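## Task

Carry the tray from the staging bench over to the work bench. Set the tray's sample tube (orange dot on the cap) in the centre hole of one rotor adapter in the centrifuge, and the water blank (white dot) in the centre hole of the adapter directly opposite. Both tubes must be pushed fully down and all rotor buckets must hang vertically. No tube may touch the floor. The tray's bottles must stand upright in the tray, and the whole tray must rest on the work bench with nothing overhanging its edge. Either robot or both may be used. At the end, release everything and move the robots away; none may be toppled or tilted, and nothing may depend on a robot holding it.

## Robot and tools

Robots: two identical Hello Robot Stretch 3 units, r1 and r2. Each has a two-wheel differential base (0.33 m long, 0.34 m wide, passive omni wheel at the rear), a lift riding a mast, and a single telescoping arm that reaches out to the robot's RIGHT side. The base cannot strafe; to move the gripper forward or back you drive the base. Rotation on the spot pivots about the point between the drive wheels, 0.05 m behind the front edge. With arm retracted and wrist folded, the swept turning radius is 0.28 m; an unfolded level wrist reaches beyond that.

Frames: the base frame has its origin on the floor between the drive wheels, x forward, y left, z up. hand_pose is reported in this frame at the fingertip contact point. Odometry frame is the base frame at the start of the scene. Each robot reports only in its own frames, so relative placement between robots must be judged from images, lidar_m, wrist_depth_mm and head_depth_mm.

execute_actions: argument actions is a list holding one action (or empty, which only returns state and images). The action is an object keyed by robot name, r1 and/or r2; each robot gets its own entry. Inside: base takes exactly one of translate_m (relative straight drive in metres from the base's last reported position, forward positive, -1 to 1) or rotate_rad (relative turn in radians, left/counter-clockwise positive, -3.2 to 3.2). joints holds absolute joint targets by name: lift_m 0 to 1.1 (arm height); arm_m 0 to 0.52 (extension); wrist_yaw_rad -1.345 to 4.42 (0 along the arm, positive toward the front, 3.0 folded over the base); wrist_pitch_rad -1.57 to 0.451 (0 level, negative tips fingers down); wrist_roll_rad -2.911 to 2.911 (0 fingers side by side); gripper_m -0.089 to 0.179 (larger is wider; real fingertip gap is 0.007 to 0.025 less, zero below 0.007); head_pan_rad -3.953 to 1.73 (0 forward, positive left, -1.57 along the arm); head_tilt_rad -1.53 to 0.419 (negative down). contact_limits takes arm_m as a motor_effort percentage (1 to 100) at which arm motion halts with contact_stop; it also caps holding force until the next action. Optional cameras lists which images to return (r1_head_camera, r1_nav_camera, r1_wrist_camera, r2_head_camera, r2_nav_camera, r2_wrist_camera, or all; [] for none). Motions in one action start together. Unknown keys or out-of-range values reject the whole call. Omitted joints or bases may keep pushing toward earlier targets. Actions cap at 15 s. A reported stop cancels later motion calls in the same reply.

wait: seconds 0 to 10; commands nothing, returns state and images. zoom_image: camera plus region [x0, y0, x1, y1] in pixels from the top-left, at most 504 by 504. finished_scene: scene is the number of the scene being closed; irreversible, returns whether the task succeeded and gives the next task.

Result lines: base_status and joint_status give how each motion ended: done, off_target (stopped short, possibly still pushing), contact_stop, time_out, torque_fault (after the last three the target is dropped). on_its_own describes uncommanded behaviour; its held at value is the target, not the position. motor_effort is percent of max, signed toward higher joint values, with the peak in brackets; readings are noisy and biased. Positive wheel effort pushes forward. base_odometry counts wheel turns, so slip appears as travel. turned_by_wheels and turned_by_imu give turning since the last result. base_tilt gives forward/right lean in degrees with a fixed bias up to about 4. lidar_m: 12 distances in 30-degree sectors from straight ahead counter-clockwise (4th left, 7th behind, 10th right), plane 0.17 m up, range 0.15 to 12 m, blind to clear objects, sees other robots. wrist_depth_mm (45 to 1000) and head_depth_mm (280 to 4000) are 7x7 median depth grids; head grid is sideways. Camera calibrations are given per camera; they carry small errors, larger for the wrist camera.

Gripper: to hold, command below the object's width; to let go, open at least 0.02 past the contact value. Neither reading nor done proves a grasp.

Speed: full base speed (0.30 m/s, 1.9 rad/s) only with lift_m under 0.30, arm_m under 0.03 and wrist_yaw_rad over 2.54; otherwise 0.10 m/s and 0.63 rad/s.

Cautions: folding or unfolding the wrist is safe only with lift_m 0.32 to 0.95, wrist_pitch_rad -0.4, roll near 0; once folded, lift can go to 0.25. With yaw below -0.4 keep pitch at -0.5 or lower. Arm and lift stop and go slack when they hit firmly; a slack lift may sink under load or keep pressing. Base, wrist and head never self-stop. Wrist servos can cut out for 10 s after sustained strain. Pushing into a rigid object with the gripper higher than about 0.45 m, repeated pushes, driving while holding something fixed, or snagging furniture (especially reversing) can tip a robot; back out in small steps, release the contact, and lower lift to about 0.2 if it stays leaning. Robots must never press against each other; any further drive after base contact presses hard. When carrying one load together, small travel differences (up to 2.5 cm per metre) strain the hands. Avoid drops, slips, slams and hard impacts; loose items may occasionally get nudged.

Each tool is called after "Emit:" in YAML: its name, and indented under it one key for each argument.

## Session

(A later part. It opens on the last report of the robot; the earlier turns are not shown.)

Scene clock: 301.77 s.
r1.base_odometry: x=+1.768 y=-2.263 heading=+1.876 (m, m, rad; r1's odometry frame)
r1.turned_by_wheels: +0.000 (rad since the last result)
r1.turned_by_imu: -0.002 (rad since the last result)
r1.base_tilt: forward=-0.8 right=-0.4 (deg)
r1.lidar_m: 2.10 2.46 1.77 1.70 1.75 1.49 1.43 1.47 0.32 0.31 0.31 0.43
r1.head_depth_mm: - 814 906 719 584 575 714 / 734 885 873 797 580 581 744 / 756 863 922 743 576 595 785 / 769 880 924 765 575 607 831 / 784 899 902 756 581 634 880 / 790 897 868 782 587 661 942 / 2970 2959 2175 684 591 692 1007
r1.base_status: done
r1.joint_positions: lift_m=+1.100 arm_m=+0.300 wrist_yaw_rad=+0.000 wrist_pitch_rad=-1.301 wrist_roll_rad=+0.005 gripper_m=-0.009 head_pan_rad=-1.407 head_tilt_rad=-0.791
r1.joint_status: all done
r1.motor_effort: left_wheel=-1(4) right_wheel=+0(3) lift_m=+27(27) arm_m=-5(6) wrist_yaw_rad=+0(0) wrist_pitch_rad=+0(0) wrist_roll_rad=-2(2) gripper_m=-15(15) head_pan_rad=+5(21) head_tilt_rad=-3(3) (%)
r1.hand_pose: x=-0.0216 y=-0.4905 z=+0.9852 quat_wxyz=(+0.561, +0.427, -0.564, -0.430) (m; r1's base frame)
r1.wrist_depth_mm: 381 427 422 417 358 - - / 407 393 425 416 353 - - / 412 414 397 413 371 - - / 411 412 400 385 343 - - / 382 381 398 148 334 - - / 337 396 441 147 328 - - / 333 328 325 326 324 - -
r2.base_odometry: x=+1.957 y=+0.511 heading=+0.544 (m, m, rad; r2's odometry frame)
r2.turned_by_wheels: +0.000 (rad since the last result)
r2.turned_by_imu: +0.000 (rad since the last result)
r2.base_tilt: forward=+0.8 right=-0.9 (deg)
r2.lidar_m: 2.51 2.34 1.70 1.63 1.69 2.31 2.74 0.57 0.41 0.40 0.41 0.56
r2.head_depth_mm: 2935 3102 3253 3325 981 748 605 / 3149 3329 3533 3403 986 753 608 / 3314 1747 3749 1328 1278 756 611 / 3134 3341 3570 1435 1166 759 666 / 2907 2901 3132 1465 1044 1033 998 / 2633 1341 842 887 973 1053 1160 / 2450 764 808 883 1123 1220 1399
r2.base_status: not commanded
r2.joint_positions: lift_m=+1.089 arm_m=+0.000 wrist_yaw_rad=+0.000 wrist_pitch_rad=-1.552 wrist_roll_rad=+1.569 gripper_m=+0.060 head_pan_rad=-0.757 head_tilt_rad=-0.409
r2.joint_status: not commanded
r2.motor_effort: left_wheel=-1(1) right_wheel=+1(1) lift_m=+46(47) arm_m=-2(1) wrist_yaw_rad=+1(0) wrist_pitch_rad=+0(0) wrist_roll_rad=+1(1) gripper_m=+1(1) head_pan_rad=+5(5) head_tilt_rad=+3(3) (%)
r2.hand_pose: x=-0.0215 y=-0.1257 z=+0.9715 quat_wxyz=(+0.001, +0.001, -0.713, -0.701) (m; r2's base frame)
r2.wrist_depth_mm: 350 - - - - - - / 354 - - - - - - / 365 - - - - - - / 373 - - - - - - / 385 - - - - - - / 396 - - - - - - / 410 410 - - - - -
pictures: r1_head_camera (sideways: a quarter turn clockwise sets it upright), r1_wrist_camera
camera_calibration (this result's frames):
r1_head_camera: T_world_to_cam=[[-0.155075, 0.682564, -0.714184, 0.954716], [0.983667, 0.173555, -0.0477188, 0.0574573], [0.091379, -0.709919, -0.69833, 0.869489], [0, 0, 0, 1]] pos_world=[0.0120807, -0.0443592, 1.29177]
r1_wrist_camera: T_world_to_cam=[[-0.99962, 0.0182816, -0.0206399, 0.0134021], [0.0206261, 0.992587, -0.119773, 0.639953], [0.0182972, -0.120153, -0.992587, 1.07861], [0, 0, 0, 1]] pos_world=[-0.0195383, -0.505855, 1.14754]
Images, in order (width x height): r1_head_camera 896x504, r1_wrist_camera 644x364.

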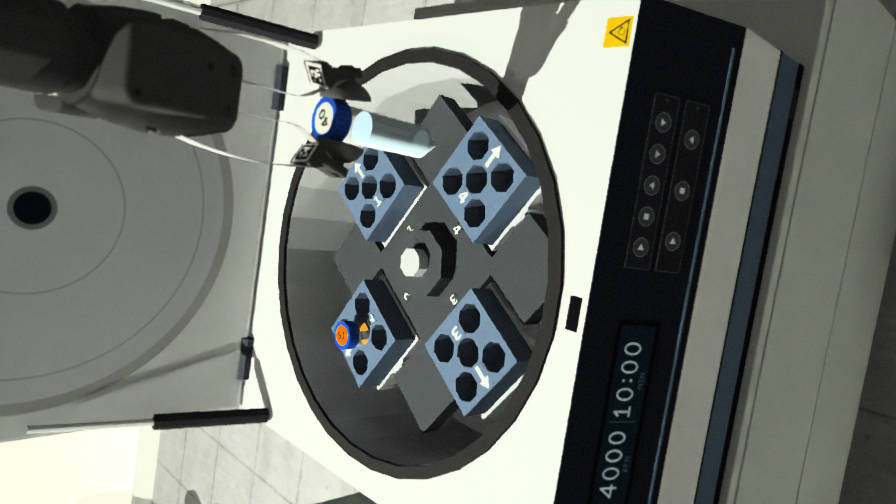

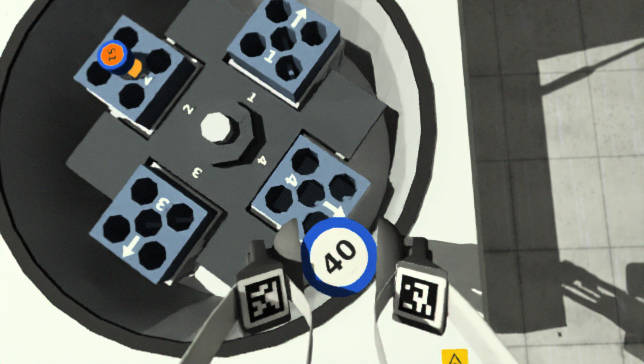

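Emit:
execute_actions:
  actions:
    - {"r1":{"base":{"translate_m":0.024},"joints":{"arm_m":0.35}}}
  cameras: ["r1_wrist_camera"]

Emit:
execute_actions:
  actions:
    - {"r1":{"joints":{"lift_m":1.0}}}
  cameras: ["r1_wrist_camera","r1_head_camera"]

Emit:
zoom_image:
  camera: "r1_head_camera"
  region: [330,70,580,270]

Scene clock: 305.90 s.
r1.base_odometry: x=+1.760 y=-2.240 heading=+1.876 (m, m, rad; r1's odometry frame)
r1.turned_by_wheels: +0.000 (rad since the last result)
r1.turned_by_imu: +0.000 (rad since the last result)
r1.base_tilt: forward=-0.7 right=-0.2 (deg)
r1.lidar_m: 2.07 2.46 1.78 1.71 1.76 1.51 1.45 1.50 0.32 0.31 0.31 0.43
r1.head_depth_mm: - 845 847 722 583 570 712 / 734 875 834 791 580 581 742 / 756 864 915 778 576 594 785 / 769 878 917 764 575 606 828 / 781 896 898 741 581 632 880 / 805 927 864 797 586 662 940 / 2983 2963 2172 671 592 690 1005
r1.base_status: done
r1.joint_positions: lift_m=+1.100 arm_m=+0.350 wrist_yaw_rad=+0.000 wrist_pitch_rad=-1.301 wrist_roll_rad=+0.005 gripper_m=-0.009 head_pan_rad=-1.407 head_tilt_rad=-0.791
r1.joint_status: all done
r1.motor_effort: left_wheel=+0(1) right_wheel=+0(3) lift_m=+26(27) arm_m=+5(4) wrist_yaw_rad=+0(0) wrist_pitch_rad=+0(0) wrist_roll_rad=-2(2) gripper_m=-14(15) head_pan_rad=+5(6) head_tilt_rad=-4(3) (%)
r1.hand_pose: x=-0.0216 y=-0.5397 z=+0.9852 quat_wxyz=(+0.561, +0.427, -0.564, -0.430) (m; r1's base frame)
r1.wrist_depth_mm: 367 413 448 417 360 - - / 366 401 420 397 373 - - / 385 392 413 410 407 - - / 395 412 387 401 409 - - / 375 401 405 147 370 - - / 354 393 384 147 332 - - / 329 374 433 404 326 - -
r2.base_odometry: x=+1.957 y=+0.511 heading=+0.544 (m, m, rad; r2's odometry frame)
r2.turned_by_wheels: +0.000 (rad since the last result)
r2.turned_by_imu: +0.000 (rad since the last result)
r2.base_tilt: forward=+0.8 right=-0.9 (deg)
r2.lidar_m: 2.51 2.34 1.70 1.63 1.70 2.31 2.74 0.57 0.41 0.40 0.41 0.56
r2.head_depth_mm: 2919 3073 3239 3380 978 747 603 / 3130 3306 3487 3464 988 753 607 / 3331 1754 3778 1330 1277 756 610 / 3198 3310 3566 1424 1160 758 665 / 2899 2938 3269 1464 1046 1037 999 / 2685 1254 844 886 976 1056 1160 / 2410 762 810 884 1122 1229 1400
r2.base_status: not commanded
r2.joint_positions: lift_m=+1.089 arm_m=+0.000 wrist_yaw_rad=+0.000 wrist_pitch_rad=-1.552 wrist_roll_rad=+1.569 gripper_m=+0.060 head_pan_rad=-0.757 head_tilt_rad=-0.409
r2.joint_status: not commanded
r2.motor_effort: left_wheel=-1(2) right_wheel=+0(1) lift_m=+47(46) arm_m=-1(1) wrist_yaw_rad=-1(0) wrist_pitch_rad=+0(0) wrist_roll_rad=+1(1) gripper_m=-1(0) head_pan_rad=+5(5) head_tilt_rad=+3(3) (%)
r2.hand_pose: x=-0.0215 y=-0.1257 z=+0.9715 quat_wxyz=(+0.001, +0.001, -0.713, -0.701) (m; r2's base frame)
r2.wrist_depth_mm: 346 - - - - - - / 357 - - - - - - / 364 - - - - - - / 374 - - - - - - / 384 - - - - - - / 393 - - - - - - / 408 412 - - - - -
pictures: r1_wrist_camera
camera_calibration (this result's frames):
r1_wrist_camera: T_world_to_cam=[[-0.99962, 0.0182823, -0.0206392, 0.0143012], [0.0206259, 0.992592, -0.119734, 0.688752], [0.0182972, -0.120115, -0.992591, 1.07273], [0, 0, 0, 1]] pos_world=[-0.0195383, -0.555061, 1.14754]
Images, in order (width x height): r1_wrist_camera 644x364.

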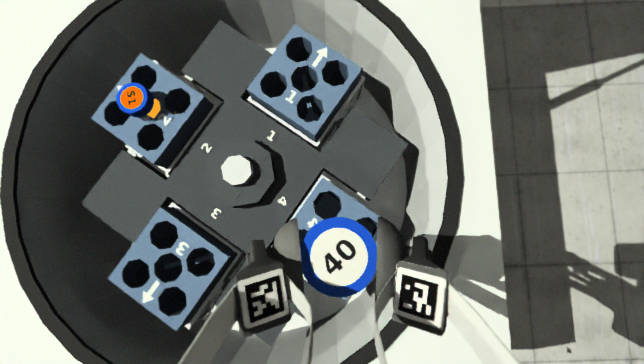

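Scene clock: 307.63 s.
r1.base_odometry: x=+1.760 y=-2.240 heading=+1.876 (m, m, rad; r1's odometry frame)
r1.turned_by_wheels: +0.000 (rad since the last result)
r1.turned_by_imu: +0.000 (rad since the last result)
r1.base_tilt: forward=-0.7 right=-0.3 (deg)
r1.lidar_m: 2.07 2.46 1.78 1.70 1.76 1.51 1.45 1.49 0.32 0.30 0.31 0.42
r1.head_depth_mm: - 856 848 723 584 571 711 / 741 - 860 783 581 581 741 / 756 863 917 733 575 594 782 / 768 879 919 763 575 606 830 / 780 896 900 742 581 633 882 / 806 924 864 797 586 660 942 / 2958 2936 2178 669 592 690 1002
r1.base_status: not commanded
r1.joint_positions: lift_m=+1.000 arm_m=+0.350 wrist_yaw_rad=+0.000 wrist_pitch_rad=-1.301 wrist_roll_rad=+0.005 gripper_m=-0.009 head_pan_rad=-1.407 head_tilt_rad=-0.791
r1.joint_status: all done
r1.motor_effort: left_wheel=-1(0) right_wheel=+0(1) lift_m=+21(26) arm_m=+4(5) wrist_yaw_rad=+0(0) wrist_pitch_rad=+1(0) wrist_roll_rad=-2(2) gripper_m=-13(14) head_pan_rad=+4(5) head_tilt_rad=-4(3) (%)
r1.hand_pose: x=-0.0216 y=-0.5397 z=+0.8854 quat_wxyz=(+0.561, +0.427, -0.564, -0.430) (m; r1's base frame)
r1.wrist_depth_mm: 312 325 320 300 316 249 - / 291 302 320 302 345 250 - / 314 312 293 308 310 244 - / 312 307 288 306 363 239 - / 307 291 303 149 307 234 - / 279 275 299 147 267 231 - / 304 286 291 372 251 229 953
r2.base_odometry: x=+1.957 y=+0.511 heading=+0.544 (m, m, rad; r2's odometry frame)
r2.turned_by_wheels: +0.000 (rad since the last result)
r2.turned_by_imu: +0.000 (rad since the last result)
r2.base_tilt: forward=+0.6 right=-0.9 (deg)
r2.lidar_m: 2.51 2.34 1.70 1.64 1.69 2.31 2.74 0.57 0.41 0.40 0.41 0.56
r2.head_depth_mm: 2921 3070 3283 3267 983 749 604 / 3134 3309 3542 3463 987 752 606 / 3350 1790 3771 1328 1275 759 611 / 3203 3247 3557 1437 1162 759 667 / 2911 2967 3111 1418 1046 1041 997 / 2669 1333 843 889 971 1053 1165 / 2430 762 810 885 1121 1220 1390
r2.base_status: not commanded
r2.joint_positions: lift_m=+1.089 arm_m=+0.000 wrist_yaw_rad=+0.000 wrist_pitch_rad=-1.552 wrist_roll_rad=+1.569 gripper_m=+0.060 head_pan_rad=-0.757 head_tilt_rad=-0.409
r2.joint_status: not commanded
r2.motor_effort: left_wheel=-1(1) right_wheel=+1(1) lift_m=+46(47) arm_m=-1(2) wrist_yaw_rad=+0(0) wrist_pitch_rad=+0(0) wrist_roll_rad=+1(1) gripper_m=+1(0) head_pan_rad=+5(5) head_tilt_rad=+3(2) (%)
r2.hand_pose: x=-0.0215 y=-0.1257 z=+0.9715 quat_wxyz=(+0.001, +0.001, -0.713, -0.701) (m; r2's base frame)
r2.wrist_depth_mm: 348 - - - - - - / 356 - - - - - - / 365 - - - - - - / 373 - - - - - - / 384 - - - - - - / 399 - - - - - - / 408 414 - - - - -
pictures: r1_head_camera (sideways: a quarter turn clockwise sets it upright), r1_wrist_camera
camera_calibration (this result's frames):
r1_head_camera: T_world_to_cam=[[-0.155075, 0.682564, -0.714184, 0.954716], [0.983667, 0.173555, -0.0477188, 0.0574573], [0.091379, -0.709919, -0.69833, 0.869489], [0, 0, 0, 1]] pos_world=[0.0120807, -0.0443592, 1.29177]
r1_wrist_camera: T_world_to_cam=[[-0.99962, 0.0182819, -0.0206391, 0.0122427], [0.0206255, 0.992592, -0.119734, 0.676811], [0.0182973, -0.120114, -0.992591, 0.973737], [0, 0, 0, 1]] pos_world=[-0.0195383, -0.555061, 1.04781]
Images, in order (width x height): r1_head_camera 896x504, r1_wrist_camera 644x364.

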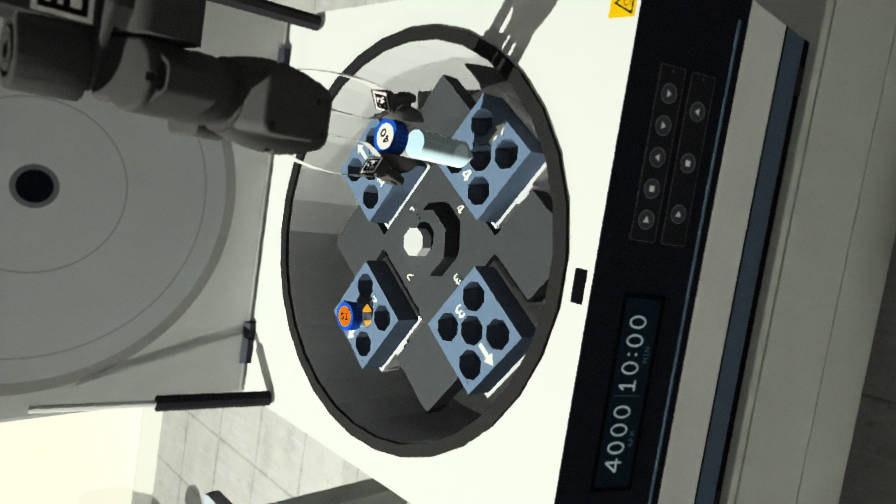

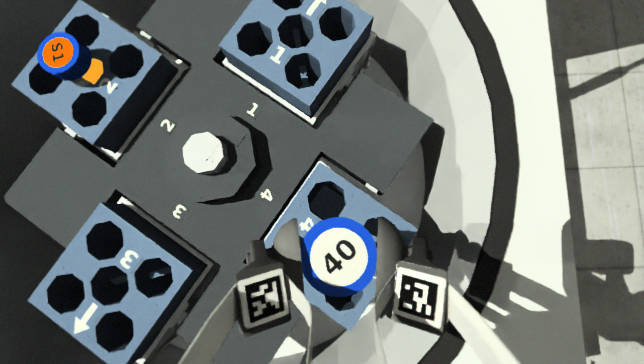

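Region (330, 70, 580, 270) of r1_head_camera's 896x504 image, scaled by 2.016, with more detail than that image has; it fills the top 403 rows of this view, and the rest is white.

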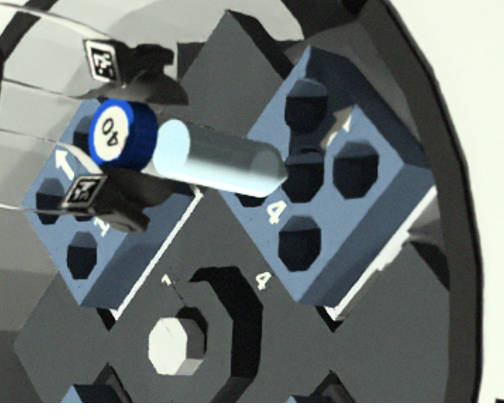

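Emit:
execute_actions:
  actions:
    - {"r1":{"joints":{"lift_m":0.965}}}
  cameras: ["r1_head_camera"]

Emit:
execute_actions:
  actions:
    - {"r1":{"joints":{"lift_m":0.916}}}
  cameras: ["r1_wrist_camera","r1_head_camera"]

Scene clock: 309.67 s.
r1.base_odometry: x=+1.760 y=-2.240 heading=+1.876 (m, m, rad; r1's odometry frame)
r1.turned_by_wheels: +0.000 (rad since the last result)
r1.turned_by_imu: +0.000 (rad since the last result)
r1.base_tilt: forward=-0.8 right=-0.3 (deg)
r1.lidar_m: 2.07 2.46 1.78 1.70 1.76 1.51 1.45 1.50 0.32 0.31 0.32 0.43
r1.head_depth_mm: 711 - 851 722 582 571 711 / 735 - - 784 580 580 742 / 755 863 921 724 576 594 785 / 769 878 920 764 573 605 828 / 783 896 899 743 581 632 883 / 804 926 866 796 586 660 940 / 2953 2969 2173 669 592 690 1005
r1.base_status: not commanded
r1.joint_positions: lift_m=+0.965 arm_m=+0.350 wrist_yaw_rad=+0.000 wrist_pitch_rad=-1.301 wrist_roll_rad=+0.005 gripper_m=-0.009 head_pan_rad=-1.407 head_tilt_rad=-0.791
r1.joint_status: all done
r1.motor_effort: left_wheel=+0(1) right_wheel=+0(0) lift_m=+21(22) arm_m=+4(4) wrist_yaw_rad=-1(1) wrist_pitch_rad=+0(0) wrist_roll_rad=-2(2) gripper_m=-15(15) head_pan_rad=+5(4) head_tilt_rad=-3(4) (%)
r1.hand_pose: x=-0.0216 y=-0.5396 z=+0.8504 quat_wxyz=(+0.561, +0.427, -0.564, -0.430) (m; r1's base frame)
r1.wrist_depth_mm: 258 289 268 259 304 216 - / 252 277 282 278 300 221 - / 277 273 258 273 275 225 209 / 274 272 268 268 354 221 205 / 259 267 267 149 301 210 201 / 246 238 265 147 254 197 197 / 237 257 257 323 252 196 194
r2.base_odometry: x=+1.957 y=+0.511 heading=+0.544 (m, m, rad; r2's odometry frame)
r2.turned_by_wheels: +0.000 (rad since the last result)
r2.turned_by_imu: +0.000 (rad since the last result)
r2.base_tilt: forward=+0.8 right=-0.8 (deg)
r2.lidar_m: 2.50 2.33 1.70 1.64 1.69 2.30 2.75 0.57 0.41 0.40 0.41 0.56
r2.head_depth_mm: 2914 3119 3288 3297 982 749 606 / 3126 3311 3538 3440 989 752 606 / 3335 1735 3711 1326 1279 755 611 / 3155 3299 3543 1422 1158 761 669 / 2907 3010 3115 1427 1042 1041 999 / 2666 1345 842 889 972 1053 1158 / 2417 765 810 883 1125 1215 1400
r2.base_status: not commanded
r2.joint_positions: lift_m=+1.089 arm_m=+0.000 wrist_yaw_rad=+0.000 wrist_pitch_rad=-1.552 wrist_roll_rad=+1.569 gripper_m=+0.060 head_pan_rad=-0.757 head_tilt_rad=-0.409
r2.joint_status: not commanded
r2.motor_effort: left_wheel=-2(1) right_wheel=+0(1) lift_m=+47(47) arm_m=-1(1) wrist_yaw_rad=-1(0) wrist_pitch_rad=+0(0) wrist_roll_rad=+1(1) gripper_m=+1(0) head_pan_rad=+5(4) head_tilt_rad=+3(3) (%)
r2.hand_pose: x=-0.0215 y=-0.1257 z=+0.9715 quat_wxyz=(+0.001, +0.001, -0.713, -0.701) (m; r2's base frame)
r2.wrist_depth_mm: 347 - - - - - - / 355 - - - - - - / 364 - - - - - - / 376 - - - - - - / 386 - - - - - - / 396 - - - - - - / 407 413 - - - - -
pictures: r1_head_camera (sideways: a quarter turn clockwise sets it upright)
camera_calibration (this result's frames):
r1_head_camera: T_world_to_cam=[[-0.155075, 0.682564, -0.714184, 0.954716], [0.983667, 0.173555, -0.0477188, 0.0574573], [0.0913792, -0.709919, -0.69833, 0.869489], [0, 0, 0, 1]] pos_world=[0.0120808, -0.0443592, 1.29177]
Images, in order (width x height): r1_head_camera 896x504.

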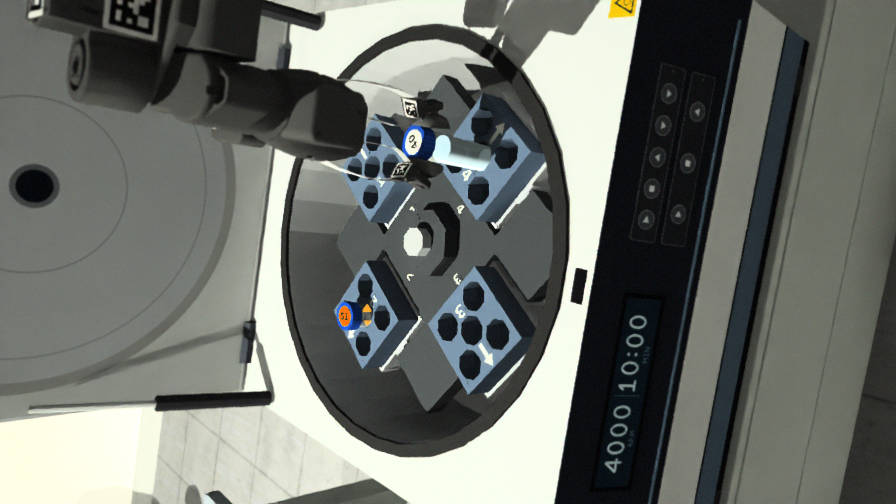

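Scene clock: 310.93 s.
r1.base_odometry: x=+1.760 y=-2.240 heading=+1.876 (m, m, rad; r1's odometry frame)
r1.turned_by_wheels: +0.000 (rad since the last result)
r1.turned_by_imu: +0.000 (rad since the last result)
r1.base_tilt: forward=-0.7 right=-0.3 (deg)
r1.lidar_m: 2.07 2.47 1.78 1.70 1.76 1.51 1.45 1.50 0.32 0.30 0.31 0.43
r1.head_depth_mm: 729 - 816 722 583 571 711 / 746 819 - 795 580 582 740 / 755 861 921 747 576 593 783 / 769 879 919 763 574 605 831 / 782 897 898 741 581 633 880 / 804 926 863 795 586 660 942 / 2973 2945 2176 670 592 690 1006
r1.base_status: not commanded
r1.joint_positions: lift_m=+0.916 arm_m=+0.350 wrist_yaw_rad=+0.000 wrist_pitch_rad=-1.303 wrist_roll_rad=+0.005 gripper_m=-0.009 head_pan_rad=-1.407 head_tilt_rad=-0.791
r1.joint_status: all done
r1.motor_effort: left_wheel=-1(0) right_wheel=+0(0) lift_m=+21(23) arm_m=+5(5) wrist_yaw_rad=+1(0) wrist_pitch_rad=+1(1) wrist_roll_rad=-2(2) gripper_m=-15(14) head_pan_rad=+5(5) head_tilt_rad=-4(3) (%)
r1.hand_pose: x=-0.0216 y=-0.5391 z=+0.8014 quat_wxyz=(+0.561, +0.428, -0.563, -0.430) (m; r1's base frame)
r1.wrist_depth_mm: 211 232 230 225 282 209 162 / 223 210 230 227 227 221 158 / 228 195 221 225 225 226 156 / 225 205 220 196 311 221 154 / 203 220 218 148 190 207 151 / 191 215 214 146 186 186 149 / 188 212 210 192 234 156 147
r2.base_odometry: x=+1.957 y=+0.511 heading=+0.544 (m, m, rad; r2's odometry frame)
r2.turned_by_wheels: +0.000 (rad since the last result)
r2.turned_by_imu: +0.000 (rad since the last result)
r2.base_tilt: forward=+0.7 right=-0.8 (deg)
r2.lidar_m: 2.51 2.33 1.70 1.63 1.70 2.31 2.74 0.57 0.41 0.40 0.41 0.56
r2.head_depth_mm: 2881 3069 3281 3276 983 751 605 / 3148 3297 3506 3432 986 752 606 / 3354 1748 3716 1326 1284 757 610 / 3173 3356 3570 1433 1164 759 669 / 2876 3057 1422 1426 1045 1033 998 / 2630 2722 844 884 971 1053 1162 / 2389 765 807 885 1128 1217 1397
r2.base_status: not commanded
r2.joint_positions: lift_m=+1.089 arm_m=+0.000 wrist_yaw_rad=+0.000 wrist_pitch_rad=-1.552 wrist_roll_rad=+1.569 gripper_m=+0.060 head_pan_rad=-0.757 head_tilt_rad=-0.409
r2.joint_status: not commanded
r2.motor_effort: left_wheel=-1(1) right_wheel=+0(1) lift_m=+46(47) arm_m=-1(1) wrist_yaw_rad=-1(0) wrist_pitch_rad=+0(0) wrist_roll_rad=+1(1) gripper_m=+0(0) head_pan_rad=+5(5) head_tilt_rad=+3(2) (%)
r2.hand_pose: x=-0.0215 y=-0.1257 z=+0.9715 quat_wxyz=(+0.001, +0.001, -0.713, -0.701) (m; r2's base frame)
r2.wrist_depth_mm: 346 - - - - - - / 357 - - - - - - / 363 - - - - - - / 376 - - - - - - / 385 - - - - - - / 396 - - - - - - / 409 411 - - - - -
pictures: r1_head_camera (sideways: a quarter turn clockwise sets it upright), r1_wrist_camera
camera_calibration (this result's frames):
r1_head_camera: T_world_to_cam=[[-0.155075, 0.682564, -0.714184, 0.954716], [0.983667, 0.173555, -0.0477188, 0.0574573], [0.0913792, -0.709919, -0.69833, 0.869489], [0, 0, 0, 1]] pos_world=[0.0120808, -0.0443592, 1.29177]
r1_wrist_camera: T_world_to_cam=[[-0.99962, 0.0183307, -0.020598, 0.01049], [0.0206278, 0.992859, -0.117495, 0.664526], [0.0182972, -0.117875, -0.99286, 0.891759], [0, 0, 0, 1]] pos_world=[-0.0195384, -0.554856, 0.963686]
Images, in order (width x height): r1_head_camera 896x504, r1_wrist_camera 644x364.

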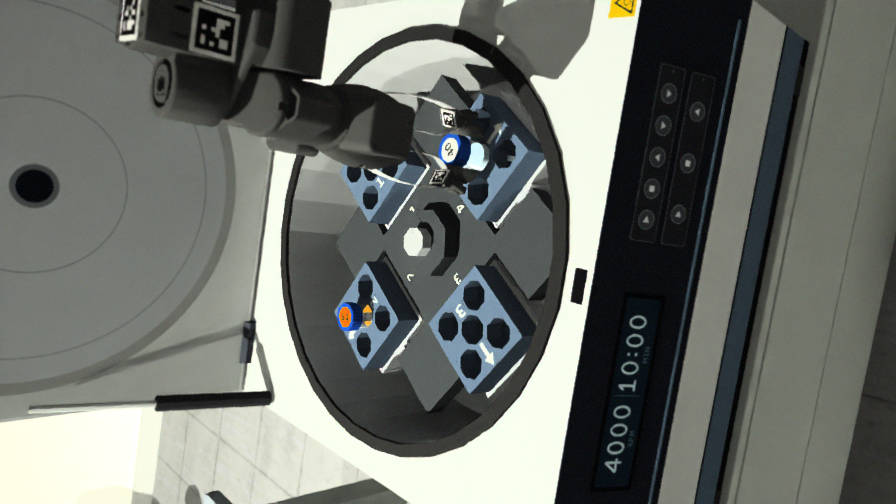

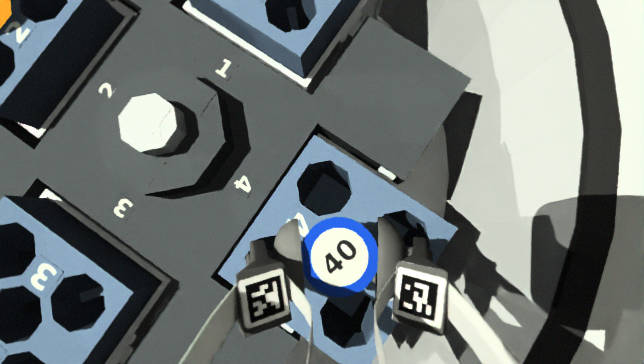

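Emit:
execute_actions:
  actions:
    - {"r1":{"joints":{"gripper_m":0.06}}}
  cameras: []

Emit:
execute_actions:
  actions:
    - {"r1":{"joints":{"lift_m":0.965}}}
  cameras: ["r1_wrist_camera"]

Emit:
execute_actions:
  actions:
    - {"r1":{"joints":{"gripper_m":0.0}}}
  cameras: []

Emit:
execute_actions:
  actions:
    - {"r1":{"joints":{"lift_m":0.925}}}
  cameras: ["r1_wrist_camera"]

Scene clock: 315.30 s.
r1.base_odometry: x=+1.760 y=-2.240 heading=+1.876 (m, m, rad; r1's odometry frame)
r1.turned_by_wheels: +0.000 (rad since the last result)
r1.turned_by_imu: +0.000 (rad since the last result)
r1.base_tilt: forward=-0.8 right=-0.3 (deg)
r1.lidar_m: 2.07 2.46 1.78 1.70 1.76 1.51 1.45 1.49 0.32 0.31 0.31 0.42
r1.head_depth_mm: 729 - 817 724 583 570 712 / 744 820 - 801 581 581 742 / 754 863 926 758 576 592 783 / 770 879 917 762 574 606 829 / 783 896 899 740 580 632 880 / 807 928 864 797 587 659 939 / 2966 2941 2194 669 591 691 1003
r1.base_status: not commanded
r1.joint_positions: lift_m=+0.916 arm_m=+0.350 wrist_yaw_rad=+0.000 wrist_pitch_rad=-1.303 wrist_roll_rad=+0.005 gripper_m=+0.060 head_pan_rad=-1.407 head_tilt_rad=-0.791
r1.joint_status: all done
r1.motor_effort: left_wheel=-1(1) right_wheel=+0(1) lift_m=+22(21) arm_m=+5(5) wrist_yaw_rad=+0(0) wrist_pitch_rad=+2(1) wrist_roll_rad=-2(2) gripper_m=+0(79) head_pan_rad=+5(5) head_tilt_rad=-3(3) (%)
r1.hand_pose: x=-0.0216 y=-0.5391 z=+0.8014 quat_wxyz=(+0.561, +0.428, -0.563, -0.430) (m; r1's base frame)
r1.wrist_depth_mm: 212 234 228 226 280 208 161 / 221 211 229 229 227 220 159 / 229 193 221 224 224 226 156 / 225 204 219 209 313 222 154 / 204 220 220 162 191 209 151 / 192 213 214 185 186 181 149 / 187 214 211 191 223 166 147
r2.base_odometry: x=+1.957 y=+0.511 heading=+0.544 (m, m, rad; r2's odometry frame)
r2.turned_by_wheels: +0.000 (rad since the last result)
r2.turned_by_imu: +0.000 (rad since the last result)
r2.base_tilt: forward=+0.6 right=-0.9 (deg)
r2.lidar_m: 2.51 2.34 1.70 1.64 1.69 2.31 2.74 0.57 0.41 0.39 0.41 0.56
r2.head_depth_mm: 2890 3140 3277 3271 981 748 605 / 3115 3214 3527 3443 987 752 607 / 3369 1762 3762 1322 1280 755 610 / 3156 3335 3556 1421 1160 759 667 / 2856 3056 1427 1419 1041 1038 1000 / 2670 2747 843 884 971 1058 1160 / 2404 765 809 884 1121 1218 1390
r2.base_status: not commanded
r2.joint_positions: lift_m=+1.089 arm_m=+0.000 wrist_yaw_rad=+0.000 wrist_pitch_rad=-1.552 wrist_roll_rad=+1.569 gripper_m=+0.060 head_pan_rad=-0.757 head_tilt_rad=-0.409
r2.joint_status: not commanded
r2.motor_effort: left_wheel=-2(2) right_wheel=+1(1) lift_m=+47(47) arm_m=-1(2) wrist_yaw_rad=+0(0) wrist_pitch_rad=+0(0) wrist_roll_rad=+1(1) gripper_m=+1(0) head_pan_rad=+5(5) head_tilt_rad=+2(3) (%)
r2.hand_pose: x=-0.0215 y=-0.1257 z=+0.9715 quat_wxyz=(+0.001, +0.001, -0.713, -0.701) (m; r2's base frame)
r2.wrist_depth_mm: 346 - - - - - - / 355 - - - - - - / 363 - - - - - - / 377 - - - - - - / 385 - - - - - - / 392 - - - - - - / 406 410 - - - - -
pictures: none
No camera images: the call's "cameras" was empty. Leave "cameras" out to get every camera's image.

Scene clock: 316.57 s.
r1.base_odometry: x=+1.760 y=-2.240 heading=+1.876 (m, m, rad; r1's odometry frame)
r1.turned_by_wheels: +0.000 (rad since the last result)
r1.turned_by_imu: +0.000 (rad since the last result)
r1.base_tilt: forward=-0.7 right=-0.2 (deg)
r1.lidar_m: 2.07 2.46 1.78 1.70 1.76 1.51 1.45 1.49 0.32 0.31 0.32 0.42
r1.head_depth_mm: 710 - 850 723 583 569 711 / 735 - - 796 581 581 742 / 756 863 925 749 576 593 784 / 766 880 918 765 575 606 830 / 782 896 896 741 580 631 882 / 805 926 865 797 585 661 941 / 2959 2959 2178 670 590 690 1007
r1.base_status: not commanded
r1.joint_positions: lift_m=+0.965 arm_m=+0.350 wrist_yaw_rad=+0.000 wrist_pitch_rad=-1.303 wrist_roll_rad=+0.005 gripper_m=+0.060 head_pan_rad=-1.407 head_tilt_rad=-0.791
r1.joint_status: all done
r1.motor_effort: left_wheel=-1(1) right_wheel=+0(1) lift_m=+26(26) arm_m=+5(5) wrist_yaw_rad=+0(1) wrist_pitch_rad=+1(1) wrist_roll_rad=-2(2) gripper_m=+1(0) head_pan_rad=+5(5) head_tilt_rad=-4(4) (%)
r1.hand_pose: x=-0.0216 y=-0.5391 z=+0.8501 quat_wxyz=(+0.561, +0.428, -0.563, -0.430) (m; r1's base frame)
r1.wrist_depth_mm: 260 283 273 262 307 213 - / 254 278 277 278 295 222 - / 278 273 255 275 274 226 209 / 275 273 269 269 348 223 204 / 257 267 267 239 322 210 201 / 247 242 264 233 235 197 197 / 236 247 257 341 258 194 195
r2.base_odometry: x=+1.957 y=+0.511 heading=+0.544 (m, m, rad; r2's odometry frame)
r2.turned_by_wheels: +0.000 (rad since the last result)
r2.turned_by_imu: +0.000 (rad since the last result)
r2.base_tilt: forward=+0.7 right=-0.9 (deg)
r2.lidar_m: 2.51 2.33 1.70 1.64 1.70 2.31 2.74 0.57 0.41 0.39 0.41 0.56
r2.head_depth_mm: 2936 3066 3243 3280 976 749 605 / 3119 3296 3520 3427 987 750 607 / 3355 1727 3792 1328 1279 755 612 / 3162 3308 3501 1430 1166 758 669 / 2875 2968 1439 1427 1041 1038 999 / 2671 1348 841 885 973 1059 1158 / 2420 761 806 884 1120 1222 1400
r2.base_status: not commanded
r2.joint_positions: lift_m=+1.089 arm_m=+0.000 wrist_yaw_rad=+0.000 wrist_pitch_rad=-1.552 wrist_roll_rad=+1.569 gripper_m=+0.060 head_pan_rad=-0.757 head_tilt_rad=-0.409
r2.joint_status: not commanded
r2.motor_effort: left_wheel=-1(2) right_wheel=+0(1) lift_m=+46(46) arm_m=-1(1) wrist_yaw_rad=+1(0) wrist_pitch_rad=+0(0) wrist_roll_rad=+1(1) gripper_m=+1(0) head_pan_rad=+5(5) head_tilt_rad=+2(3) (%)
r2.hand_pose: x=-0.0215 y=-0.1257 z=+0.9715 quat_wxyz=(+0.001, +0.001, -0.713, -0.701) (m; r2's base frame)
r2.wrist_depth_mm: 347 - - - - - - / 355 - - - - - - / 366 - - - - - - / 373 - - - - - - / 385 - - - - - - / 396 - - - - - - / 407 414 - - - - -
pictures: r1_wrist_camera
camera_calibration (this result's frames):
r1_wrist_camera: T_world_to_cam=[[-0.99962, 0.0183316, -0.0205982, 0.0114946], [0.0206287, 0.992859, -0.117495, 0.670253], [0.0182973, -0.117875, -0.99286, 0.94015], [0, 0, 0, 1]] pos_world=[-0.0195384, -0.554857, 1.01243]
Images, in order (width x height): r1_wrist_camera 644x364.

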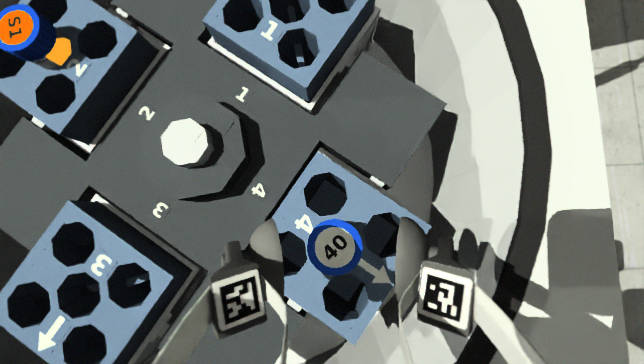

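Scene clock: 317.67 s.
r1.base_odometry: x=+1.760 y=-2.240 heading=+1.876 (m, m, rad; r1's odometry frame)
r1.turned_by_wheels: +0.000 (rad since the last result)
r1.turned_by_imu: +0.000 (rad since the last result)
r1.base_tilt: forward=-0.8 right=-0.3 (deg)
r1.lidar_m: 2.07 2.46 1.77 1.71 1.76 1.51 1.45 1.50 0.32 0.30 0.32 0.43
r1.head_depth_mm: 710 - 848 723 583 570 712 / 735 - - 791 581 582 741 / 757 860 920 747 577 594 783 / 769 878 915 762 576 607 829 / 782 899 896 740 581 632 885 / 804 925 866 796 586 660 940 / 2960 2966 2180 670 592 689 1005
r1.base_status: not commanded
r1.joint_positions: lift_m=+0.965 arm_m=+0.350 wrist_yaw_rad=+0.000 wrist_pitch_rad=-1.303 wrist_roll_rad=+0.005 gripper_m=+0.000 head_pan_rad=-1.407 head_tilt_rad=-0.791
r1.joint_status: all done
r1.motor_effort: left_wheel=-1(1) right_wheel=+0(0) lift_m=+26(26) arm_m=+4(5) wrist_yaw_rad=+0(0) wrist_pitch_rad=+1(1) wrist_roll_rad=-2(1) gripper_m=-1(78) head_pan_rad=+5(5) head_tilt_rad=-3(3) (%)
r1.hand_pose: x=-0.0216 y=-0.5391 z=+0.8501 quat_wxyz=(+0.561, +0.428, -0.563, -0.430) (m; r1's base frame)
r1.wrist_depth_mm: 259 284 272 266 304 214 - / 254 280 279 277 297 219 - / 277 278 258 275 272 224 208 / 272 271 267 273 354 221 202 / 258 265 268 239 309 209 200 / 245 241 260 - 273 197 199 / 236 256 258 353 263 193 194
r2.base_odometry: x=+1.957 y=+0.511 heading=+0.544 (m, m, rad; r2's odometry frame)
r2.turned_by_wheels: +0.000 (rad since the last result)
r2.turned_by_imu: +0.000 (rad since the last result)
r2.base_tilt: forward=+0.7 right=-0.8 (deg)
r2.lidar_m: 2.51 2.34 1.70 1.64 1.70 2.31 2.74 0.57 0.41 0.40 0.41 0.56
r2.head_depth_mm: 2937 3074 3282 3291 983 750 606 / 3135 3287 3548 3438 984 752 608 / 3320 1740 3719 1329 1274 756 611 / 3147 3297 3542 1427 1161 760 668 / 2887 2979 3171 1416 1045 1032 1000 / 2630 1339 841 888 971 1053 1160 / 2426 761 805 886 1115 1225 1401
r2.base_status: not commanded
r2.joint_positions: lift_m=+1.089 arm_m=+0.000 wrist_yaw_rad=+0.000 wrist_pitch_rad=-1.552 wrist_roll_rad=+1.569 gripper_m=+0.060 head_pan_rad=-0.757 head_tilt_rad=-0.409
r2.joint_status: not commanded
r2.motor_effort: left_wheel=-1(2) right_wheel=+1(1) lift_m=+47(47) arm_m=-2(1) wrist_yaw_rad=+0(0) wrist_pitch_rad=+0(0) wrist_roll_rad=+1(1) gripper_m=+0(0) head_pan_rad=+5(5) head_tilt_rad=+2(3) (%)
r2.hand_pose: x=-0.0215 y=-0.1257 z=+0.9715 quat_wxyz=(+0.001, +0.001, -0.713, -0.701) (m; r2's base frame)
r2.wrist_depth_mm: 348 - - - - - - / 355 - - - - - - / 366 - - - - - - / 373 - - - - - - / 387 - - - - - - / 396 - - - - - - / 407 411 - - - - -
pictures: none
No camera images: the call's "cameras" was empty. Leave "cameras" out to get every camera's image.

Scene clock: 319.50 s.
r1.base_odometry: x=+1.760 y=-2.240 heading=+1.876 (m, m, rad; r1's odometry frame)
r1.turned_by_wheels: +0.000 (rad since the last result)
r1.turned_by_imu: +0.000 (rad since the last result)
r1.base_tilt: forward=-0.7 right=-0.3 (deg)
r1.lidar_m: 2.07 2.46 1.78 1.70 1.76 1.51 1.45 1.50 0.32 0.31 0.31 0.43
r1.head_depth_mm: 722 - 843 722 583 571 714 / 742 837 - 807 580 582 744 / 757 862 922 756 576 594 784 / 768 878 919 767 574 607 833 / 783 896 898 743 581 634 885 / 808 927 863 795 586 660 941 / 2966 2945 2172 669 591 691 1005
r1.base_status: not commanded
r1.joint_positions: lift_m=+0.936 arm_m=+0.350 wrist_yaw_rad=+0.000 wrist_pitch_rad=-1.289 wrist_roll_rad=+0.005 gripper_m=+0.000 head_pan_rad=-1.407 head_tilt_rad=-0.791
r1.joint_status: lift_m contact_stop (moved -0.029 of -0.040)
r1.on_its_own: lift_m is slack since a contact_stop, until your next command for it (your +0.925 is given up)
r1.motor_effort: left_wheel=+0(2) right_wheel=+1(4) lift_m=+23(24) arm_m=+4(5) wrist_yaw_rad=-1(0) wrist_pitch_rad=-6(14) wrist_roll_rad=-2(2) gripper_m=-1(3) head_pan_rad=+5(5) head_tilt_rad=-3(3) (%)
r1.hand_pose: x=-0.0216 y=-0.5427 z=+0.8222 quat_wxyz=(+0.564, +0.424, -0.566, -0.426) (m; r1's base frame)
r1.wrist_depth_mm: 240 263 231 242 297 206 186 / 227 256 254 250 251 218 182 / 245 231 232 249 247 226 179 / 247 227 242 230 320 223 175 / 223 240 239 215 286 211 173 / 212 226 235 - 272 192 168 / 210 228 230 229 258 170 166
r2.base_odometry: x=+1.957 y=+0.511 heading=+0.544 (m, m, rad; r2's odometry frame)
r2.turned_by_wheels: +0.000 (rad since the last result)
r2.turned_by_imu: +0.000 (rad since the last result)
r2.base_tilt: forward=+0.7 right=-0.8 (deg)
r2.lidar_m: 2.51 2.33 1.70 1.64 1.69 2.31 2.74 0.57 0.41 0.40 0.41 0.56
r2.head_depth_mm: 2945 3091 3275 3285 981 750 604 / 3154 3293 3542 3438 981 750 608 / 3359 1767 3801 1330 1281 755 609 / 3147 3325 3545 1424 1163 757 667 / 2895 3074 3107 1430 1045 1034 997 / 2652 2762 843 885 967 1055 1158 / 2430 764 808 884 1119 1213 1393
r2.base_status: not commanded
r2.joint_positions: lift_m=+1.089 arm_m=+0.000 wrist_yaw_rad=+0.000 wrist_pitch_rad=-1.552 wrist_roll_rad=+1.569 gripper_m=+0.060 head_pan_rad=-0.757 head_tilt_rad=-0.409
r2.joint_status: not commanded
r2.motor_effort: left_wheel=-1(1) right_wheel=+1(0) lift_m=+47(47) arm_m=-1(1) wrist_yaw_rad=+0(0) wrist_pitch_rad=+0(0) wrist_roll_rad=+1(1) gripper_m=+0(0) head_pan_rad=+5(5) head_tilt_rad=+3(3) (%)
r2.hand_pose: x=-0.0215 y=-0.1257 z=+0.9715 quat_wxyz=(+0.001, +0.001, -0.713, -0.701) (m; r2's base frame)
r2.wrist_depth_mm: 346 - - - - - - / 358 - - - - - - / 367 - - - - - - / 373 - - - - - - / 386 - - - - - - / 398 - - - - - - / 408 413 - - - - -
pictures: r1_wrist_camera
camera_calibration (this result's frames):
r1_wrist_camera: T_world_to_cam=[[-0.999623, 0.0178715, -0.0208509, 0.0109512], [0.0204607, 0.991115, -0.131422, 0.681047], [0.0183169, -0.131799, -0.991107, 0.903024], [0, 0, 0, 1]] pos_world=[-0.0195282, -0.556173, 0.984727]
Images, in order (width x height): r1_wrist_camera 644x364.

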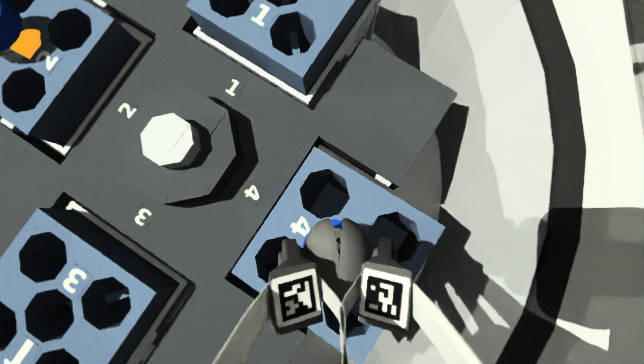

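Same stop height as the first tube.

Emit:
execute_actions:
  actions:
    - {"r1":{"joints":{"lift_m":1.05}}}
  cameras: []

Emit:
execute_actions:
  actions:
    - {"r1":{"joints":{"arm_m":0.0}}}
  cameras: ["r1_wrist_camera","r1_head_camera","r1_nav_camera"]

Scene clock: 322.47 s.
r1.base_odometry: x=+1.760 y=-2.240 heading=+1.876 (m, m, rad; r1's odometry frame)
r1.turned_by_wheels: +0.000 (rad since the last result)
r1.turned_by_imu: +0.000 (rad since the last result)
r1.base_tilt: forward=-0.8 right=-0.2 (deg)
r1.lidar_m: 2.06 2.47 1.78 1.71 1.76 1.51 1.45 1.49 0.32 0.31 0.31 0.43
r1.head_depth_mm: - 826 849 721 584 570 713 / 734 - 891 808 580 580 741 / 757 863 920 756 576 593 784 / 769 879 917 761 575 607 829 / 783 894 897 744 581 632 881 / 805 929 865 799 586 662 939 / 2937 2960 2170 670 592 691 1007
r1.base_status: not commanded
r1.joint_positions: lift_m=+1.050 arm_m=+0.350 wrist_yaw_rad=+0.000 wrist_pitch_rad=-1.299 wrist_roll_rad=+0.005 gripper_m=+0.000 head_pan_rad=-1.407 head_tilt_rad=-0.791
r1.joint_status: all done
r1.motor_effort: left_wheel=-1(1) right_wheel=+0(0) lift_m=+26(28) arm_m=+4(4) wrist_yaw_rad=-1(0) wrist_pitch_rad=-1(5) wrist_roll_rad=-2(2) gripper_m=-2(0) head_pan_rad=+5(5) head_tilt_rad=-2(4) (%)
r1.hand_pose: x=-0.0216 y=-0.5402 z=+0.9353 quat_wxyz=(+0.562, +0.427, -0.564, -0.429) (m; r1's base frame)
r1.wrist_depth_mm: 338 394 375 352 315 302 - / 350 347 370 358 375 301 - / 371 348 362 362 356 296 - / 359 358 340 355 398 291 - / 362 348 353 325 343 283 - / 348 323 349 - 281 277 - / 313 346 356 392 272 275 -
r2.base_odometry: x=+1.957 y=+0.511 heading=+0.544 (m, m, rad; r2's odometry frame)
r2.turned_by_wheels: +0.000 (rad since the last result)
r2.turned_by_imu: +0.000 (rad since the last result)
r2.base_tilt: forward=+0.7 right=-0.8 (deg)
r2.lidar_m: 2.50 2.33 1.70 1.64 1.70 2.31 2.74 0.57 0.41 0.40 0.41 0.56
r2.head_depth_mm: 2925 3077 3251 3334 982 745 604 / 3145 3294 3497 3409 987 752 607 / 3365 1770 3787 1326 1280 755 611 / 3163 3319 3576 1425 1164 757 667 / 2903 2942 3210 1453 1046 1033 995 / 2646 1298 844 889 975 1053 1161 / 2422 762 807 880 1124 1213 1393
r2.base_status: not commanded
r2.joint_positions: lift_m=+1.089 arm_m=+0.000 wrist_yaw_rad=+0.000 wrist_pitch_rad=-1.552 wrist_roll_rad=+1.569 gripper_m=+0.060 head_pan_rad=-0.757 head_tilt_rad=-0.409
r2.joint_status: not commanded
r2.motor_effort: left_wheel=-2(2) right_wheel=+1(0) lift_m=+46(46) arm_m=-2(1) wrist_yaw_rad=+0(0) wrist_pitch_rad=+0(0) wrist_roll_rad=+1(1) gripper_m=+0(1) head_pan_rad=+5(5) head_tilt_rad=+2(3) (%)
r2.hand_pose: x=-0.0215 y=-0.1257 z=+0.9715 quat_wxyz=(+0.001, +0.001, -0.713, -0.701) (m; r2's base frame)
r2.wrist_depth_mm: 347 - - - - - - / 355 - - - - - - / 363 - - - - - - / 376 - - - - - - / 384 - - - - - - / 396 - - - - - - / 405 413 - - - - -
pictures: none
No camera images: the call's "cameras" was empty. Leave "cameras" out to get every camera's image.

Scene clock: 326.23 s.
r1.base_odometry: x=+1.760 y=-2.240 heading=+1.876 (m, m, rad; r1's odometry frame)
r1.turned_by_wheels: +0.000 (rad since the last result)
r1.turned_by_imu: +0.000 (rad since the last result)
r1.base_tilt: forward=-0.8 right=-0.3 (deg)
r1.lidar_m: 2.07 2.46 1.77 1.70 1.76 1.51 1.45 1.50 0.32 0.31 0.32 0.42
r1.head_depth_mm: 728 - - - - - - / 744 847 897 - - - - / 755 863 919 799 577 - 886 / 770 876 919 765 574 607 829 / 784 901 896 743 582 633 881 / 807 925 862 795 586 660 942 / 2939 2949 2175 669 591 691 1005
r1.base_status: not commanded
r1.joint_positions: lift_m=+1.050 arm_m=+0.000 wrist_yaw_rad=+0.000 wrist_pitch_rad=-1.300 wrist_roll_rad=+0.005 gripper_m=+0.000 head_pan_rad=-1.407 head_tilt_rad=-0.791
r1.joint_status: all done
r1.motor_effort: left_wheel=+0(0) right_wheel=+1(0) lift_m=+26(26) arm_m=-6(5) wrist_yaw_rad=+0(0) wrist_pitch_rad=+0(1) wrist_roll_rad=-2(2) gripper_m=-2(1) head_pan_rad=+5(5) head_tilt_rad=-4(4) (%)
r1.hand_pose: x=-0.0216 y=-0.1907 z=+0.9352 quat_wxyz=(+0.562, +0.427, -0.564, -0.429) (m; r1's base frame)
r1.wrist_depth_mm: 313 308 311 311 310 307 - / 319 323 327 328 328 - - / 398 400 406 402 412 - - / - 753 786 816 924 - - / - - - - - - - / - - - - - - - / - - - - - - -
r2.base_odometry: x=+1.957 y=+0.511 heading=+0.544 (m, m, rad; r2's odometry frame)
r2.turned_by_wheels: +0.000 (rad since the last result)
r2.turned_by_imu: +0.000 (rad since the last result)
r2.base_tilt: forward=+0.6 right=-0.7 (deg)
r2.lidar_m: 2.51 2.34 1.70 1.63 1.69 2.30 2.75 0.57 0.41 0.40 0.41 0.56
r2.head_depth_mm: 2923 3074 3303 3294 982 749 605 / 3136 3290 3507 3404 987 754 608 / 3358 1741 3803 1328 1271 754 609 / 3190 3276 3515 1438 1165 758 666 / 2902 3085 3202 1463 1048 1036 999 / 2653 2707 843 890 975 1061 1161 / 2428 765 806 884 1131 1217 1399
r2.base_status: not commanded
r2.joint_positions: lift_m=+1.089 arm_m=+0.000 wrist_yaw_rad=+0.000 wrist_pitch_rad=-1.552 wrist_roll_rad=+1.569 gripper_m=+0.060 head_pan_rad=-0.757 head_tilt_rad=-0.409
r2.joint_status: not commanded
r2.motor_effort: left_wheel=-1(1) right_wheel=+1(1) lift_m=+46(46) arm_m=-1(1) wrist_yaw_rad=+0(1) wrist_pitch_rad=+0(0) wrist_roll_rad=+1(1) gripper_m=+1(0) head_pan_rad=+5(5) head_tilt_rad=+2(2) (%)
r2.hand_pose: x=-0.0215 y=-0.1257 z=+0.9715 quat_wxyz=(+0.001, +0.001, -0.713, -0.701) (m; r2's base frame)
r2.wrist_depth_mm: 349 - - - - - - / 356 - - - - - - / 365 - - - - - - / 374 - - - - - - / 387 - - - - - - / 392 - - - - - - / 407 414 - - - - -
pictures: r1_head_camera (sideways: a quarter turn clockwise sets it upright), r1_nav_camera (sideways: a quarter turn counterclockwise sets it upright), r1_wrist_camera
camera_calibration (this result's frames):
r1_head_camera: T_world_to_cam=[[-0.15522, 0.682742, -0.713982, 0.954454], [0.983637, 0.173729, -0.0477157, 0.0574534], [0.0914619, -0.709705, -0.698536, 0.869758], [0, 0, 0, 1]] pos_world=[0.0120875, -0.0443554, 1.29176]
r1_nav_camera: T_world_to_cam=[[0.10214, -0.699959, 0.706841, -0.880174], [-0.983732, -0.176628, -0.0327568, 0.100627], [0.147777, -0.691997, -0.706613, 0.879327], [0, 0, 0, 1]] pos_world=[0.0589471, 0.0101794, 1.24678]
r1_wrist_camera: T_world_to_cam=[[-0.999636, 0.0174802, -0.0205397, 0.00666036], [0.019833, 0.992506, -0.120579, 0.337119], [0.018278, -0.120943, -0.992491, 1.06482], [0, 0, 0, 1]] pos_world=[-0.0194909, -0.205927, 1.09761]
Images, in order (width x height): r1_head_camera 896x504, r1_nav_camera 672x504, r1_wrist_camera 644x364.

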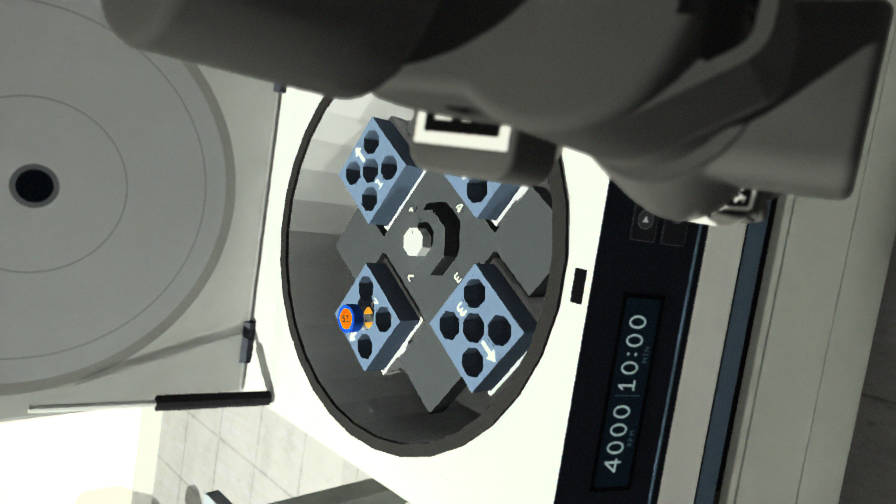

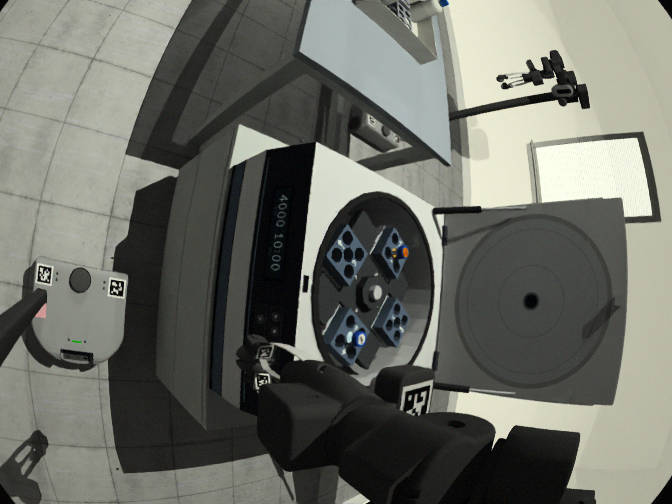

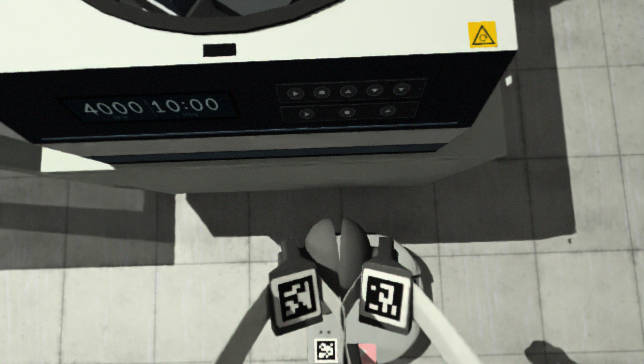

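Move clear a little and check.

Emit:
execute_actions:
  actions:
    - {"r1":{"base":{"translate_m":-0.75},"joints":{"head_pan_rad":-0.6,"head_tilt_rad":-0.5}},"r2":{"base":{"translate_m":-0.8}}}
  cameras: ["r1_head_camera","r1_nav_camera","r2_nav_camera"]

Scene clock: 338.80 s.
r1.base_odometry: x=+1.986 y=-2.956 heading=+1.876 (m, m, rad; r1's odometry frame)
r1.turned_by_wheels: +0.000 (rad since the last result)
r1.turned_by_imu: -0.003 (rad since the last result)
r1.base_tilt: forward=-0.7 right=-0.3 (deg)
r1.lidar_m: 1.15 2.46 1.76 1.69 1.01 0.73 0.70 0.72 0.97 2.50 0.64 0.55
r1.head_depth_mm: 961 989 1050 1077 1126 1119 1327 / 1063 1098 1175 1132 1040 1003 1176 / 1203 1239 1332 1139 922 941 992 / - - 1778 1130 842 902 855 / - - 1745 1113 829 876 953 / - - 1722 1044 980 1109 1266 / - - 1640 1338 1319 1502 1321
r1.base_status: done
r1.joint_positions: lift_m=+1.050 arm_m=+0.000 wrist_yaw_rad=+0.000 wrist_pitch_rad=-1.300 wrist_roll_rad=+0.005 gripper_m=+0.000 head_pan_rad=-0.607 head_tilt_rad=-0.508
r1.joint_status: all done
r1.motor_effort: left_wheel=+0(3) right_wheel=+0(2) lift_m=+26(26) arm_m=-5(5) wrist_yaw_rad=+0(1) wrist_pitch_rad=+0(0) wrist_roll_rad=-2(2) gripper_m=-2(0) head_pan_rad=+5(56) head_tilt_rad=+2(17) (%)
r1.hand_pose: x=-0.0216 y=-0.1907 z=+0.9352 quat_wxyz=(+0.562, +0.427, -0.564, -0.429) (m; r1's base frame)
r1.wrist_depth_mm: 589 841 - - - - 804 / 591 844 - - - - 815 / 576 823 - - - - 829 / 773 959 - - - - 838 / - - - - - - 855 / - - - - - - 832 / - - - - - - 856
r2.base_odometry: x=+1.272 y=+0.097 heading=+0.544 (m, m, rad; r2's odometry frame)
r2.turned_by_wheels: +0.000 (rad since the last result)
r2.turned_by_imu: -0.001 (rad since the last result)
r2.base_tilt: forward=+0.6 right=-0.9 (deg)
r2.lidar_m: 1.77 2.33 1.69 1.63 1.68 2.29 1.95 2.18 0.42 0.40 0.42 0.56
r2.head_depth_mm: 2925 3112 3287 3331 979 751 606 / 3132 3310 3459 3388 983 750 608 / 3400 3622 3822 1316 992 756 625 / 3654 3823 - 1298 963 758 668 / 3761 - - 1336 962 763 1438 / 3458 3687 3848 1475 1013 851 1477 / 3274 3380 3452 1655 1016 1718 1366
r2.base_status: done
r2.joint_positions: lift_m=+1.089 arm_m=+0.000 wrist_yaw_rad=+0.000 wrist_pitch_rad=-1.552 wrist_roll_rad=+1.569 gripper_m=+0.060 head_pan_rad=-0.757 head_tilt_rad=-0.409
r2.joint_status: not commanded
r2.motor_effort: left_wheel=-1(7) right_wheel=+1(5) lift_m=+46(47) arm_m=-1(1) wrist_yaw_rad=+0(0) wrist_pitch_rad=+0(0) wrist_roll_rad=+1(1) gripper_m=+0(1) head_pan_rad=+5(5) head_tilt_rad=+2(3) (%)
r2.hand_pose: x=-0.0215 y=-0.1257 z=+0.9715 quat_wxyz=(+0.001, +0.001, -0.713, -0.701) (m; r2's base frame)
r2.wrist_depth_mm: 344 - - - - - - / 356 567 - - - - - / 367 - - - - - - / 372 - - - - - - / 387 - - - - - - / 394 - - - - - - / 409 422 - - - - -
pictures: r1_head_camera (sideways: a quarter turn clockwise sets it upright), r1_nav_camera (sideways: a quarter turn counterclockwise sets it upright), r2_nav_camera (sideways: a quarter turn counterclockwise sets it upright)
camera_calibration (this result's frames):
r1_head_camera: T_world_to_cam=[[-0.410948, 0.234774, -0.88091, 1.17363], [0.572314, 0.81858, -0.0488247, 0.0614241], [0.709633, -0.524222, -0.470758, 0.569661], [0, 0, 0, 1]] pos_world=[0.0428974, -0.0271897, 1.30504]
r1_nav_camera: T_world_to_cam=[[0.387665, -0.285786, 0.87638, -1.10293], [-0.551918, -0.83344, -0.0276437, 0.0913472], [0.738311, -0.472973, -0.480826, 0.581995], [0, 0, 0, 1]] pos_world=[0.0482905, 0.0361984, 1.24895]
r2_nav_camera: T_world_to_cam=[[0.27961, -0.234785, 0.930964, -1.17452], [-0.65898, -0.752116, 0.0082407, 0.0447245], [0.698258, -0.61579, -0.365018, 0.430733], [0, 0, 0, 1]] pos_world=[0.057117, 0.0231199, 1.25029]
Images, in order (width x height): r1_head_camera 896x504, r1_nav_camera 672x504, r2_nav_camera 672x504.

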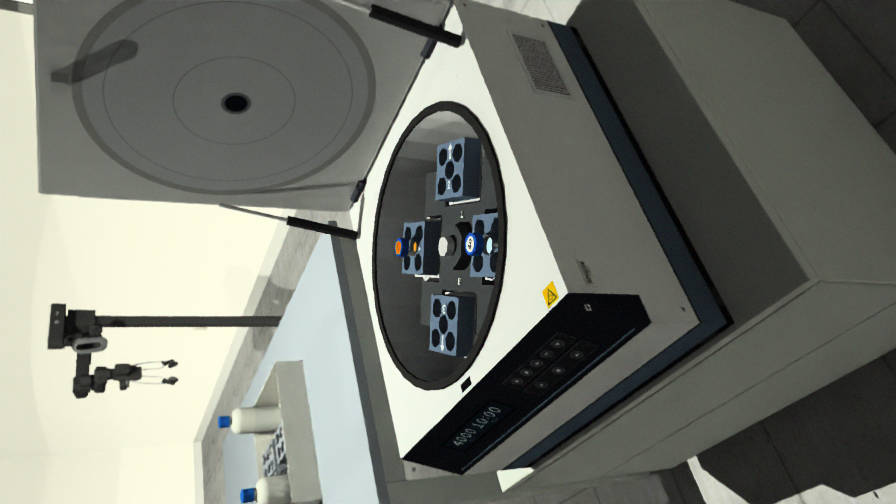

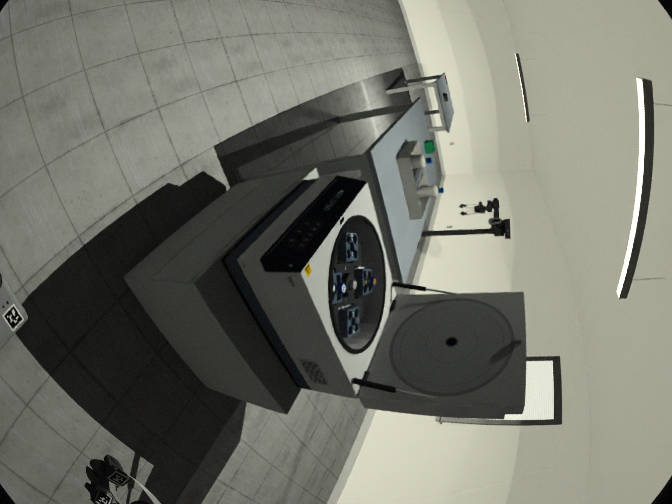

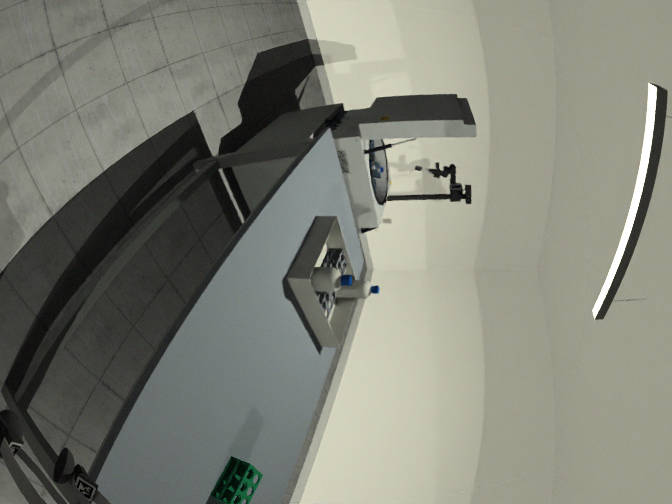

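Emit:
finished_scene:
  scene: 1

The scene is finished: the task was done.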